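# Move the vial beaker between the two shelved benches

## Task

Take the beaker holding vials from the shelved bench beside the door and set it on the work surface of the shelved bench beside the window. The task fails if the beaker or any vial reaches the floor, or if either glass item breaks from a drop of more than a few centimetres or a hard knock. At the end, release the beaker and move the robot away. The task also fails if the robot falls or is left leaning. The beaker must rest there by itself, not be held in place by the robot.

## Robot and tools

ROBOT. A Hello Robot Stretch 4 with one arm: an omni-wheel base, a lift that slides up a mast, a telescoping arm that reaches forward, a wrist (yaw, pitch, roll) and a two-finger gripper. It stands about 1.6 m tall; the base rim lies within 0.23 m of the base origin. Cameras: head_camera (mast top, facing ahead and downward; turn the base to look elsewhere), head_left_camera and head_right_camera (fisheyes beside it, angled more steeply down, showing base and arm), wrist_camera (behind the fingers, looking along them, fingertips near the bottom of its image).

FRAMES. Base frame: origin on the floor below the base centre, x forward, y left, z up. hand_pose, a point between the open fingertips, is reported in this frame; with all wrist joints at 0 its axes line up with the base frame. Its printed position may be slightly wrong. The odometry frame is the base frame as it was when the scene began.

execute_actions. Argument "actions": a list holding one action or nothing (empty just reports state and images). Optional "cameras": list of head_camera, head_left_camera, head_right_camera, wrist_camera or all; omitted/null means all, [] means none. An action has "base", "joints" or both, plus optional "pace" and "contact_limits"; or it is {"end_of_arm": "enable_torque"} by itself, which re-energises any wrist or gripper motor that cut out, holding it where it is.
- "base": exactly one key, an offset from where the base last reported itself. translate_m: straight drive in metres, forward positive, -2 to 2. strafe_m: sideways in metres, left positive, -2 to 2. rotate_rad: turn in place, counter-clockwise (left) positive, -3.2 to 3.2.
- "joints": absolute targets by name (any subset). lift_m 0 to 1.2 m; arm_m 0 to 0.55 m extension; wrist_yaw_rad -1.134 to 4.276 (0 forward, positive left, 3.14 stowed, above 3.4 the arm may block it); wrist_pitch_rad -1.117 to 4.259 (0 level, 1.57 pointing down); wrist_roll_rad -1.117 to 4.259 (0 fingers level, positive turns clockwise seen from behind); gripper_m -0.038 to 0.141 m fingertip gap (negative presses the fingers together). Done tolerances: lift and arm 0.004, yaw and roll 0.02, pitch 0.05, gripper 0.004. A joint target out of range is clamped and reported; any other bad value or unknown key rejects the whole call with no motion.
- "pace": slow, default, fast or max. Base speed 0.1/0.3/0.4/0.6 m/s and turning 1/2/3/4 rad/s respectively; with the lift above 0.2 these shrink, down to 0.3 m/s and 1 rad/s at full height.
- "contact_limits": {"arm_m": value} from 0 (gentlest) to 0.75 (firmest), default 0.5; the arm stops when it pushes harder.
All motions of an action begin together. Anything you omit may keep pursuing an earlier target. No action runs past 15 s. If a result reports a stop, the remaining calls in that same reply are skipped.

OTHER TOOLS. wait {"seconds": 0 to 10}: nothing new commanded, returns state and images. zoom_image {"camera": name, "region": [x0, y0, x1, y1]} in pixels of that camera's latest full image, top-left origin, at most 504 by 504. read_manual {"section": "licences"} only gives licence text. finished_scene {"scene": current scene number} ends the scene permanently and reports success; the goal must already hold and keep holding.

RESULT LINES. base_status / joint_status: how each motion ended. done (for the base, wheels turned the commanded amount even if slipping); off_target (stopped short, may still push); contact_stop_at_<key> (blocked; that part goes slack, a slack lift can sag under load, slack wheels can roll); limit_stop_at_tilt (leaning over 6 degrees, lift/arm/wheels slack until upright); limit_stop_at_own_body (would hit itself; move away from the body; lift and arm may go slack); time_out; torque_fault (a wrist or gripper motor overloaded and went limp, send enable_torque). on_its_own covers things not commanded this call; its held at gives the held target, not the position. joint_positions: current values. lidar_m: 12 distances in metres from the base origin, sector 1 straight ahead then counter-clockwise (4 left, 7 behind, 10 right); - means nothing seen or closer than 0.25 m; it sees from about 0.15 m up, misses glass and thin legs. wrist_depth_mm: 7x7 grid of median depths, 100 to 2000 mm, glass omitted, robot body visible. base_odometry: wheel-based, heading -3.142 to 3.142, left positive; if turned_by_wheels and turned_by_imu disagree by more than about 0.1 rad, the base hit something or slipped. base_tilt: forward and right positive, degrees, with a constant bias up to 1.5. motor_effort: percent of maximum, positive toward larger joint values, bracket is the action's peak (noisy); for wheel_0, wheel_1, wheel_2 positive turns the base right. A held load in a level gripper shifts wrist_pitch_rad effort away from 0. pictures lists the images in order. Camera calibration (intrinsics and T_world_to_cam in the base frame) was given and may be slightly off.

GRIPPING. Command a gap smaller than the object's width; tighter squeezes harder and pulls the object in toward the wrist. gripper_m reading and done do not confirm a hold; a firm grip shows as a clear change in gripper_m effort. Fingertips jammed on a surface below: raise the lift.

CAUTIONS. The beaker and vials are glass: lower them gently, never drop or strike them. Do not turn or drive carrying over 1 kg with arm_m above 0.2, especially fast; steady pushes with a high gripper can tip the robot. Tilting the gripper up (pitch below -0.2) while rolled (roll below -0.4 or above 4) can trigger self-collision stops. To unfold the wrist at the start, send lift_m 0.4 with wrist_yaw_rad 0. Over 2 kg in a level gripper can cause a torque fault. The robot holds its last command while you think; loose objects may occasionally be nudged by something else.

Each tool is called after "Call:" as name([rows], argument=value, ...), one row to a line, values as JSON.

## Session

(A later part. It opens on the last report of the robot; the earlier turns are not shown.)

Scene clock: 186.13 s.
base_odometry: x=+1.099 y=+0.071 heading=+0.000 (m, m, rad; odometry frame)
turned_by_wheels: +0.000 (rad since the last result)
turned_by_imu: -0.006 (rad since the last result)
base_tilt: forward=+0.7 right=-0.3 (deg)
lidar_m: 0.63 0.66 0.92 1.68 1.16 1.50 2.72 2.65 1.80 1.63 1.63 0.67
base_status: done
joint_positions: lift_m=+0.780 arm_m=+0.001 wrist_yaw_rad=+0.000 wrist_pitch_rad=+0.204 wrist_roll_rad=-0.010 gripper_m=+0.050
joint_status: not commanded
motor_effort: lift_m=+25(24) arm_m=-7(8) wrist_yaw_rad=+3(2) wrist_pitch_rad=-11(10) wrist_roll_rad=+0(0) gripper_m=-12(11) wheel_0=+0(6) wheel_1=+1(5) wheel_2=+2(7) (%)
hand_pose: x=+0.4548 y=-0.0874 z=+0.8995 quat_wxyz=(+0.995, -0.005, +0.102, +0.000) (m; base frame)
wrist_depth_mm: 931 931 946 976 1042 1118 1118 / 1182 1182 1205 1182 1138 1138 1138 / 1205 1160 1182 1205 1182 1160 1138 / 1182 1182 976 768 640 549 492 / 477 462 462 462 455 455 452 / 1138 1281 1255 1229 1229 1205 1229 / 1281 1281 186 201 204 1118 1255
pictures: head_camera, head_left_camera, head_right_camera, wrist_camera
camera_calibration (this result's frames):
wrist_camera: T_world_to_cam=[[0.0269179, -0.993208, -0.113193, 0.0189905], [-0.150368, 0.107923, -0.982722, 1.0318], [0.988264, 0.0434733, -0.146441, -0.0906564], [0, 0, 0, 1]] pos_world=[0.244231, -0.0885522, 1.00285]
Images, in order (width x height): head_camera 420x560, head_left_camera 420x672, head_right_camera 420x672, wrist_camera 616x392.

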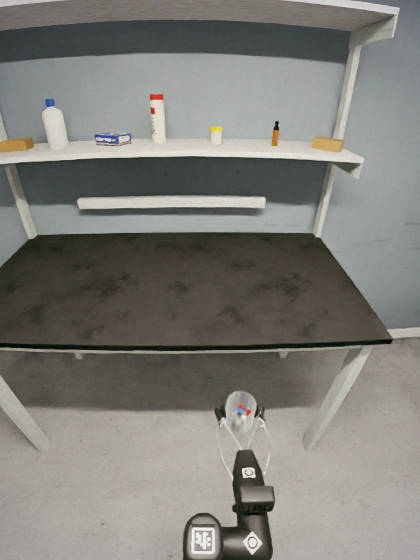

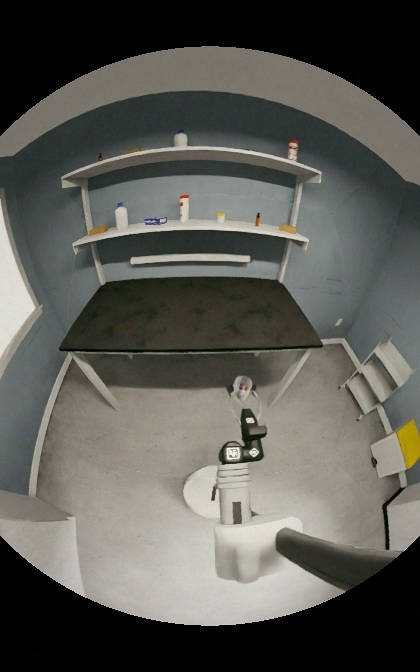

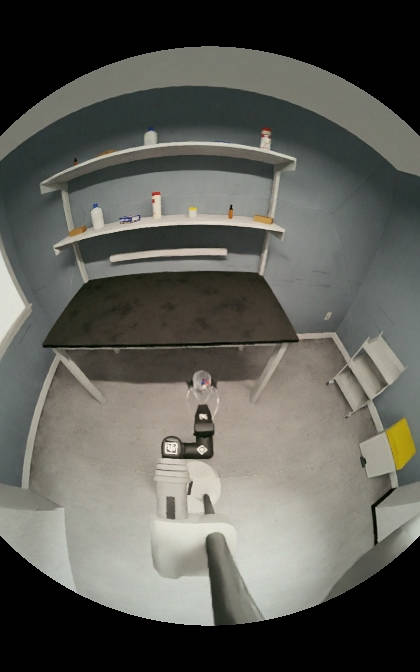

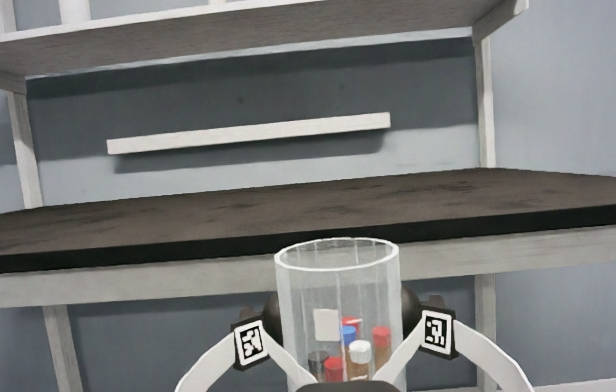

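This bench is higher than the first one, at about 0.90 m. I'll raise the lift before moving in.

Call:
execute_actions([
  {"joints": {"lift_m": 0.92}},
], cameras=[])

Call:
execute_actions([
  {"base": {"translate_m": 0.32}},
], cameras=["head_camera", "wrist_camera"])

Scene clock: 204.57 s.
base_odometry: x=+1.099 y=+0.071 heading=+0.000 (m, m, rad; odometry frame)
turned_by_wheels: +0.000 (rad since the last result)
turned_by_imu: +0.001 (rad since the last result)
base_tilt: forward=+0.6 right=-0.2 (deg)
lidar_m: 0.65 0.64 0.92 1.70 1.18 1.46 2.72 2.64 1.79 1.64 1.65 0.68
base_status: not commanded
joint_positions: lift_m=+0.920 arm_m=+0.001 wrist_yaw_rad=+0.000 wrist_pitch_rad=+0.204 wrist_roll_rad=-0.010 gripper_m=+0.050
joint_status: all done
motor_effort: lift_m=+26(26) arm_m=-8(7) wrist_yaw_rad=+1(2) wrist_pitch_rad=-8(10) wrist_roll_rad=+0(1) gripper_m=-12(11) wheel_0=+0(0) wheel_1=+0(0) wheel_2=+2(2) (%)
hand_pose: x=+0.4548 y=-0.0874 z=+1.0394 quat_wxyz=(+0.995, -0.005, +0.102, +0.000) (m; base frame)
wrist_depth_mm: 1138 1160 1182 1182 1138 1138 1138 / 1008 1025 1060 1078 1182 1160 1118 / 1205 1205 1205 1182 1182 1182 1160 / 1205 1229 1229 1182 1182 1182 1182 / 1118 1008 931 842 788 723 683 / 627 597 564 535 480 477 455 / 469 473 186 201 204 427 466
pictures: none
No camera images: the call's "cameras" was empty. Leave "cameras" out to get every camera's image.

Scene clock: 207.10 s.
base_odometry: x=+1.419 y=+0.072 heading=+0.000 (m, m, rad; odometry frame)
turned_by_wheels: +0.000 (rad since the last result)
turned_by_imu: -0.001 (rad since the last result)
base_tilt: forward=+0.6 right=-0.3 (deg)
lidar_m: 0.31 0.35 0.47 1.66 1.32 1.52 3.05 2.37 1.74 1.57 0.53 0.37
base_status: done
joint_positions: lift_m=+0.920 arm_m=+0.001 wrist_yaw_rad=+0.000 wrist_pitch_rad=+0.204 wrist_roll_rad=-0.010 gripper_m=+0.050
joint_status: not commanded
motor_effort: lift_m=+26(26) arm_m=-7(7) wrist_yaw_rad=+1(2) wrist_pitch_rad=-10(11) wrist_roll_rad=+0(0) gripper_m=-13(11) wheel_0=+1(7) wheel_1=+1(5) wheel_2=+0(10) (%)
hand_pose: x=+0.4548 y=-0.0874 z=+1.0394 quat_wxyz=(+0.995, -0.005, +0.102, +0.001) (m; base frame)
wrist_depth_mm: 580 585 585 597 634 683 668 / 778 866 866 854 854 854 842 / 878 878 878 878 878 878 854 / 891 917 878 891 891 878 891 / 917 917 891 842 788 732 691 / 627 597 564 535 484 477 455 / 445 427 186 202 204 325 362
pictures: head_camera, wrist_camera
camera_calibration (this result's frames):
wrist_camera: T_world_to_cam=[[0.0269337, -0.993208, -0.113193, 0.0348242], [-0.150369, 0.10792, -0.982722, 1.16929], [0.988263, 0.0434891, -0.146441, -0.0701613], [0, 0, 0, 1]] pos_world=[0.244225, -0.088551, 1.14275]
Images, in order (width x height): head_camera 420x560, wrist_camera 616x392.

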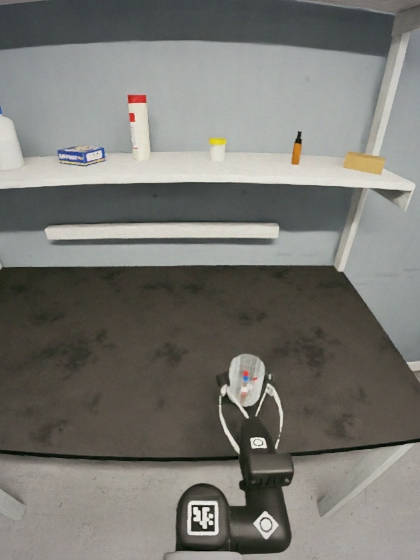

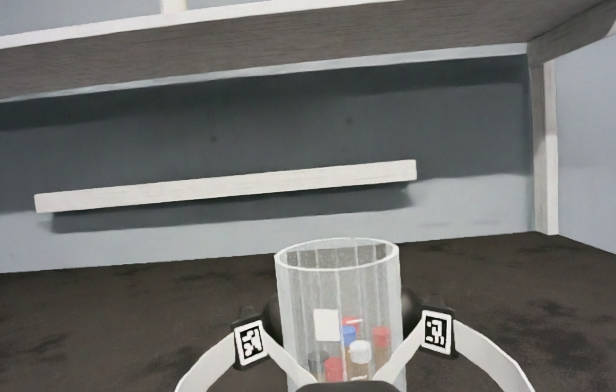

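The beaker is above the table. I'll extend the arm so it sits well inside the work surface.

Call:
execute_actions([
  {"joints": {"arm_m": 0.2}},
], cameras=["head_camera", "wrist_camera"])

Scene clock: 215.30 s.
base_odometry: x=+1.419 y=+0.072 heading=+0.000 (m, m, rad; odometry frame)
turned_by_wheels: +0.000 (rad since the last result)
turned_by_imu: +0.001 (rad since the last result)
base_tilt: forward=+0.7 right=-0.3 (deg)
lidar_m: 0.32 0.33 0.48 1.67 1.33 1.49 3.03 2.36 1.75 1.57 0.50 0.33
base_status: not commanded
joint_positions: lift_m=+0.920 arm_m=+0.199 wrist_yaw_rad=+0.000 wrist_pitch_rad=+0.204 wrist_roll_rad=-0.010 gripper_m=+0.050
joint_status: all done
motor_effort: lift_m=+25(26) arm_m=+8(7) wrist_yaw_rad=+2(2) wrist_pitch_rad=-10(10) wrist_roll_rad=+2(1) gripper_m=-11(12) wheel_0=+2(1) wheel_1=+1(1) wheel_2=+0(0) (%)
hand_pose: x=+0.6521 y=-0.0874 z=+1.0394 quat_wxyz=(+0.995, -0.005, +0.102, +0.001) (m; base frame)
wrist_depth_mm: 512 535 569 597 668 661 654 / 691 683 676 676 676 668 661 / 699 691 699 683 683 683 683 / 699 707 699 621 691 691 699 / 723 723 715 723 707 707 699 / 615 585 559 530 477 477 455 / 445 418 186 202 203 322 359
pictures: head_camera, wrist_camera
camera_calibration (this result's frames):
wrist_camera: T_world_to_cam=[[0.0269742, -0.993207, -0.113191, 0.0294925], [-0.150314, 0.107915, -0.982731, 1.19895], [0.98827, 0.0435226, -0.146382, -0.265249], [0, 0, 0, 1]] pos_world=[0.441562, -0.0885486, 1.14276]
Images, in order (width x height): head_camera 420x560, wrist_camera 616x392.

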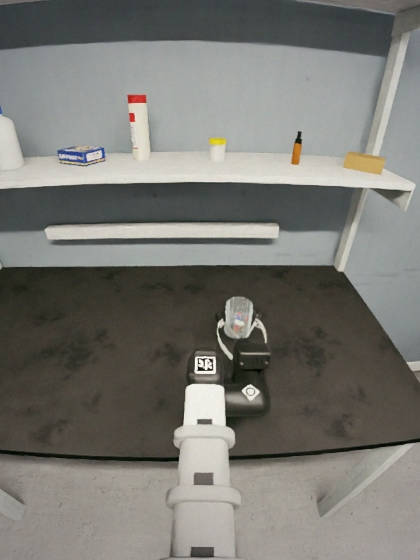

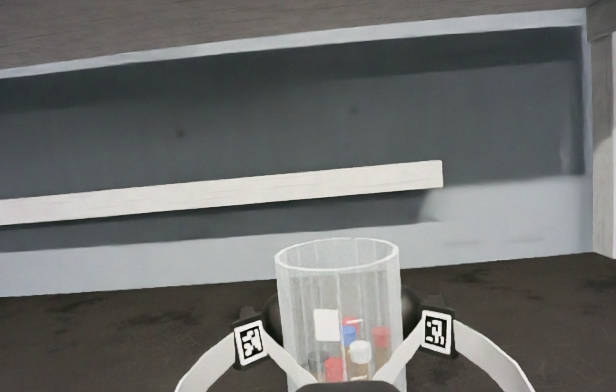

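I'll lower slowly, using the wrist depth reading as a reference. It read about 390 mm in that cell when the beaker sat on the first bench.

Call:
execute_actions([
  {"joints": {"lift_m": 0.852}, "pace": "slow"},
], cameras=["head_camera", "wrist_camera"])

Scene clock: 220.37 s.
base_odometry: x=+1.419 y=+0.072 heading=+0.000 (m, m, rad; odometry frame)
turned_by_wheels: +0.000 (rad since the last result)
turned_by_imu: +0.001 (rad since the last result)
base_tilt: forward=+0.6 right=-0.3 (deg)
lidar_m: 0.33 0.34 0.47 1.68 1.33 1.50 3.05 2.38 1.75 1.58 0.50 0.35
base_status: not commanded
joint_positions: lift_m=+0.852 arm_m=+0.199 wrist_yaw_rad=+0.000 wrist_pitch_rad=+0.204 wrist_roll_rad=-0.010 gripper_m=+0.050
joint_status: all done
motor_effort: lift_m=+15(24) arm_m=+7(8) wrist_yaw_rad=+2(1) wrist_pitch_rad=-10(12) wrist_roll_rad=-1(1) gripper_m=-12(11) wheel_0=+1(2) wheel_1=+0(1) wheel_2=+0(0) (%)
hand_pose: x=+0.6521 y=-0.0874 z=+0.9723 quat_wxyz=(+0.995, -0.005, +0.102, +0.001) (m; base frame)
wrist_depth_mm: 668 668 676 668 661 654 661 / 683 683 683 676 668 661 676 / 699 683 691 676 603 676 676 / 715 715 699 699 699 699 683 / 723 715 640 585 544 500 469 / 436 413 394 370 338 332 322 / 310 294 187 202 203 228 248
pictures: head_camera, wrist_camera
camera_calibration (this result's frames):
wrist_camera: T_world_to_cam=[[0.0269743, -0.993207, -0.113191, 0.0218959], [-0.150314, 0.107915, -0.982731, 1.133], [0.98827, 0.0435227, -0.146382, -0.275075], [0, 0, 0, 1]] pos_world=[0.441563, -0.0885486, 1.07564]
Images, in order (width x height): head_camera 420x560, wrist_camera 616x392.

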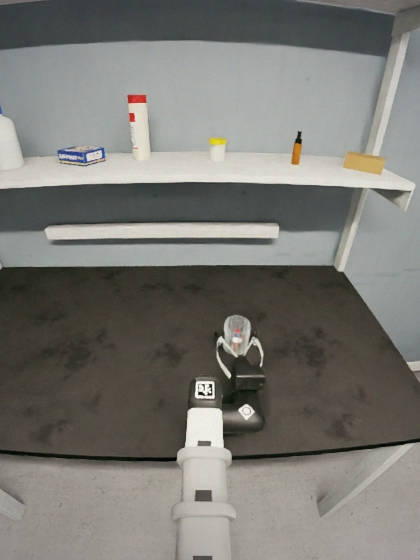

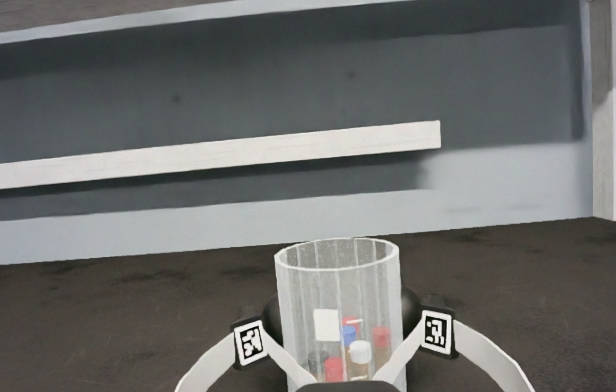

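The beaker is about 1 cm above the surface. I'll lower a bit more.

Call:
execute_actions([
  {"joints": {"lift_m": 0.843}, "pace": "slow"},
], cameras=["wrist_camera"])

Scene clock: 224.00 s.
base_odometry: x=+1.419 y=+0.072 heading=+0.000 (m, m, rad; odometry frame)
turned_by_wheels: +0.000 (rad since the last result)
turned_by_imu: +0.001 (rad since the last result)
base_tilt: forward=+0.7 right=-0.4 (deg)
lidar_m: 0.33 0.35 0.46 1.68 1.34 1.51 3.06 2.38 1.74 1.57 0.49 0.33
base_status: not commanded
joint_positions: lift_m=+0.843 arm_m=+0.199 wrist_yaw_rad=+0.000 wrist_pitch_rad=+0.204 wrist_roll_rad=-0.010 gripper_m=+0.050
joint_status: all done
motor_effort: lift_m=+16(15) arm_m=+8(7) wrist_yaw_rad=+2(2) wrist_pitch_rad=-9(11) wrist_roll_rad=+0(0) gripper_m=-10(12) wheel_0=+2(2) wheel_1=+1(0) wheel_2=+0(0) (%)
hand_pose: x=+0.6521 y=-0.0874 z=+0.9633 quat_wxyz=(+0.995, -0.005, +0.102, +0.001) (m; base frame)
wrist_depth_mm: 683 676 661 668 668 654 661 / 683 683 683 683 676 668 661 / 699 683 621 621 683 691 683 / 699 707 699 699 699 683 691 / 723 661 603 554 512 473 445 / 410 397 370 351 317 314 303 / 293 278 186 201 204 215 237
pictures: wrist_camera
camera_calibration (this result's frames):
wrist_camera: T_world_to_cam=[[0.0269742, -0.993207, -0.113192, 0.0208777], [-0.150314, 0.107915, -0.982731, 1.12416], [0.98827, 0.0435227, -0.146382, -0.276392], [0, 0, 0, 1]] pos_world=[0.441564, -0.0885486, 1.06665]
Images, in order (width x height): wrist_camera 616x392.

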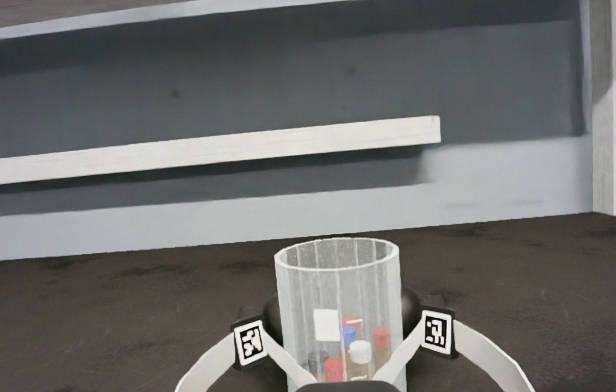

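The depth readings now match the reference to within about 1 mm of height. I'll release the beaker.

Call:
execute_actions([
  {"joints": {"gripper_m": 0.135}, "pace": "slow"},
], cameras=["head_camera", "wrist_camera"])

Scene clock: 229.40 s.
base_odometry: x=+1.419 y=+0.072 heading=+0.000 (m, m, rad; odometry frame)
turned_by_wheels: +0.000 (rad since the last result)
turned_by_imu: +0.001 (rad since the last result)
base_tilt: forward=+0.6 right=-0.3 (deg)
lidar_m: 0.33 0.33 0.48 1.68 1.32 1.51 3.07 2.35 1.73 1.57 0.50 0.35
base_status: not commanded
joint_positions: lift_m=+0.843 arm_m=+0.199 wrist_yaw_rad=+0.000 wrist_pitch_rad=+0.203 wrist_roll_rad=-0.010 gripper_m=+0.135
joint_status: all done
motor_effort: lift_m=+15(15) arm_m=+7(7) wrist_yaw_rad=+1(1) wrist_pitch_rad=-7(10) wrist_roll_rad=+2(0) gripper_m=-2(9) wheel_0=+2(2) wheel_1=+1(1) wheel_2=+0(0) (%)
hand_pose: x=+0.6522 y=-0.0874 z=+0.9636 quat_wxyz=(+0.995, -0.005, +0.101, +0.001) (m; base frame)
wrist_depth_mm: 676 683 676 661 661 654 654 / 691 683 676 683 668 676 668 / 691 691 683 615 683 683 683 / 707 715 699 707 699 691 691 / 715 661 621 564 517 480 449 / 415 394 370 357 336 200 309 / 296 278 198 194 215 226 238
pictures: head_camera, wrist_camera
camera_calibration (this result's frames):
wrist_camera: T_world_to_cam=[[0.027083, -0.993207, -0.113166, 0.020811], [-0.149369, 0.107915, -0.982875, 1.12396], [0.988411, 0.0435226, -0.145431, -0.277416], [0, 0, 0, 1]] pos_world=[0.441521, -0.0885486, 1.06672]
Images, in order (width x height): head_camera 420x560, wrist_camera 616x392.

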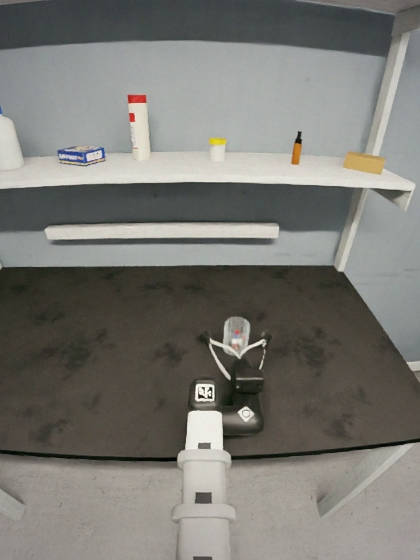

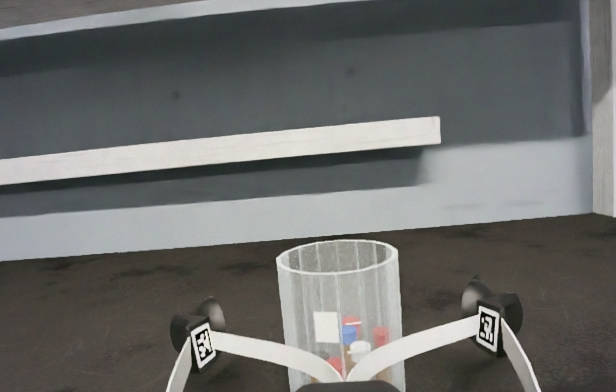

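The beaker is released and standing. I'll retract the arm and back away.

Call:
execute_actions([
  {"base": {"translate_m": -0.5}, "joints": {"arm_m": 0.0}},
], cameras=["head_camera", "wrist_camera"])

Scene clock: 234.67 s.
base_odometry: x=+0.919 y=+0.071 heading=+0.000 (m, m, rad; odometry frame)
turned_by_wheels: +0.000 (rad since the last result)
turned_by_imu: +0.004 (rad since the last result)
base_tilt: forward=+0.6 right=-0.2 (deg)
lidar_m: 0.82 0.86 1.17 1.13 1.13 1.48 2.38 2.44 1.73 1.65 1.69 0.88
base_status: done
joint_positions: lift_m=+0.843 arm_m=+0.001 wrist_yaw_rad=+0.000 wrist_pitch_rad=+0.202 wrist_roll_rad=-0.010 gripper_m=+0.135
joint_status: all done
motor_effort: lift_m=+15(15) arm_m=-7(8) wrist_yaw_rad=+1(1) wrist_pitch_rad=-8(8) wrist_roll_rad=+1(0) gripper_m=-2(1) wheel_0=+0(4) wheel_1=-2(5) wheel_2=+0(8) (%)
hand_pose: x=+0.4548 y=-0.0874 z=+0.9637 quat_wxyz=(+0.995, -0.005, +0.101, +0.000) (m; base frame)
wrist_depth_mm: 1336 1308 1308 1308 1308 1281 1281 / 1281 1281 1281 1336 1336 1308 1336 / 1366 1366 1336 1336 1336 1336 1336 / 1397 1397 1366 1366 1138 976 1336 / 750 683 647 640 634 627 627 / 1464 1499 1430 1430 1397 200 1397 / 1464 1430 198 1464 1281 1336 1397
pictures: head_camera, wrist_camera
camera_calibration (this result's frames):
wrist_camera: T_world_to_cam=[[0.0270818, -0.993208, -0.113156, 0.0261442], [-0.149016, 0.107922, -0.982928, 1.09446], [0.988464, 0.0434815, -0.145081, -0.0827395], [0, 0, 0, 1]] pos_world=[0.244169, -0.0885516, 1.06673]
Images, in order (width x height): head_camera 420x560, wrist_camera 616x392.

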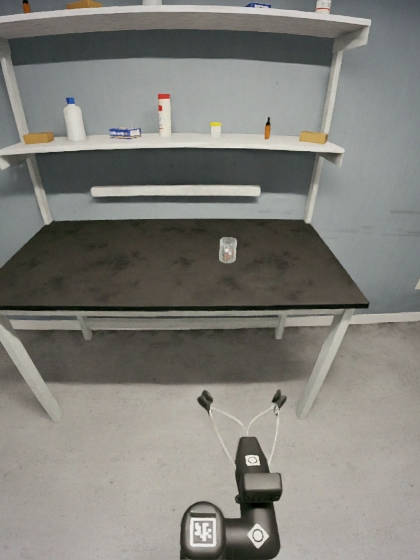

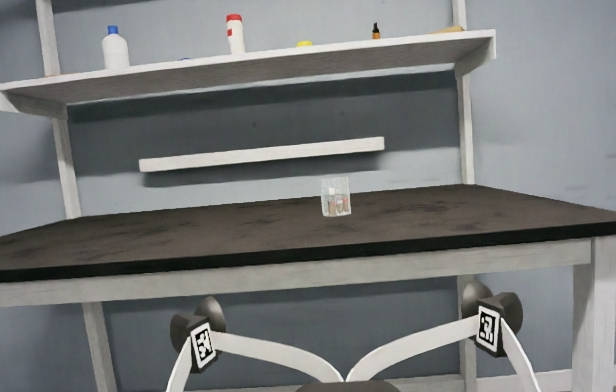

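The beaker is standing upright on the window bench's work surface, and the robot is clear of it.

Call:
finished_scene(scene=1)

The scene is finished: the task was done.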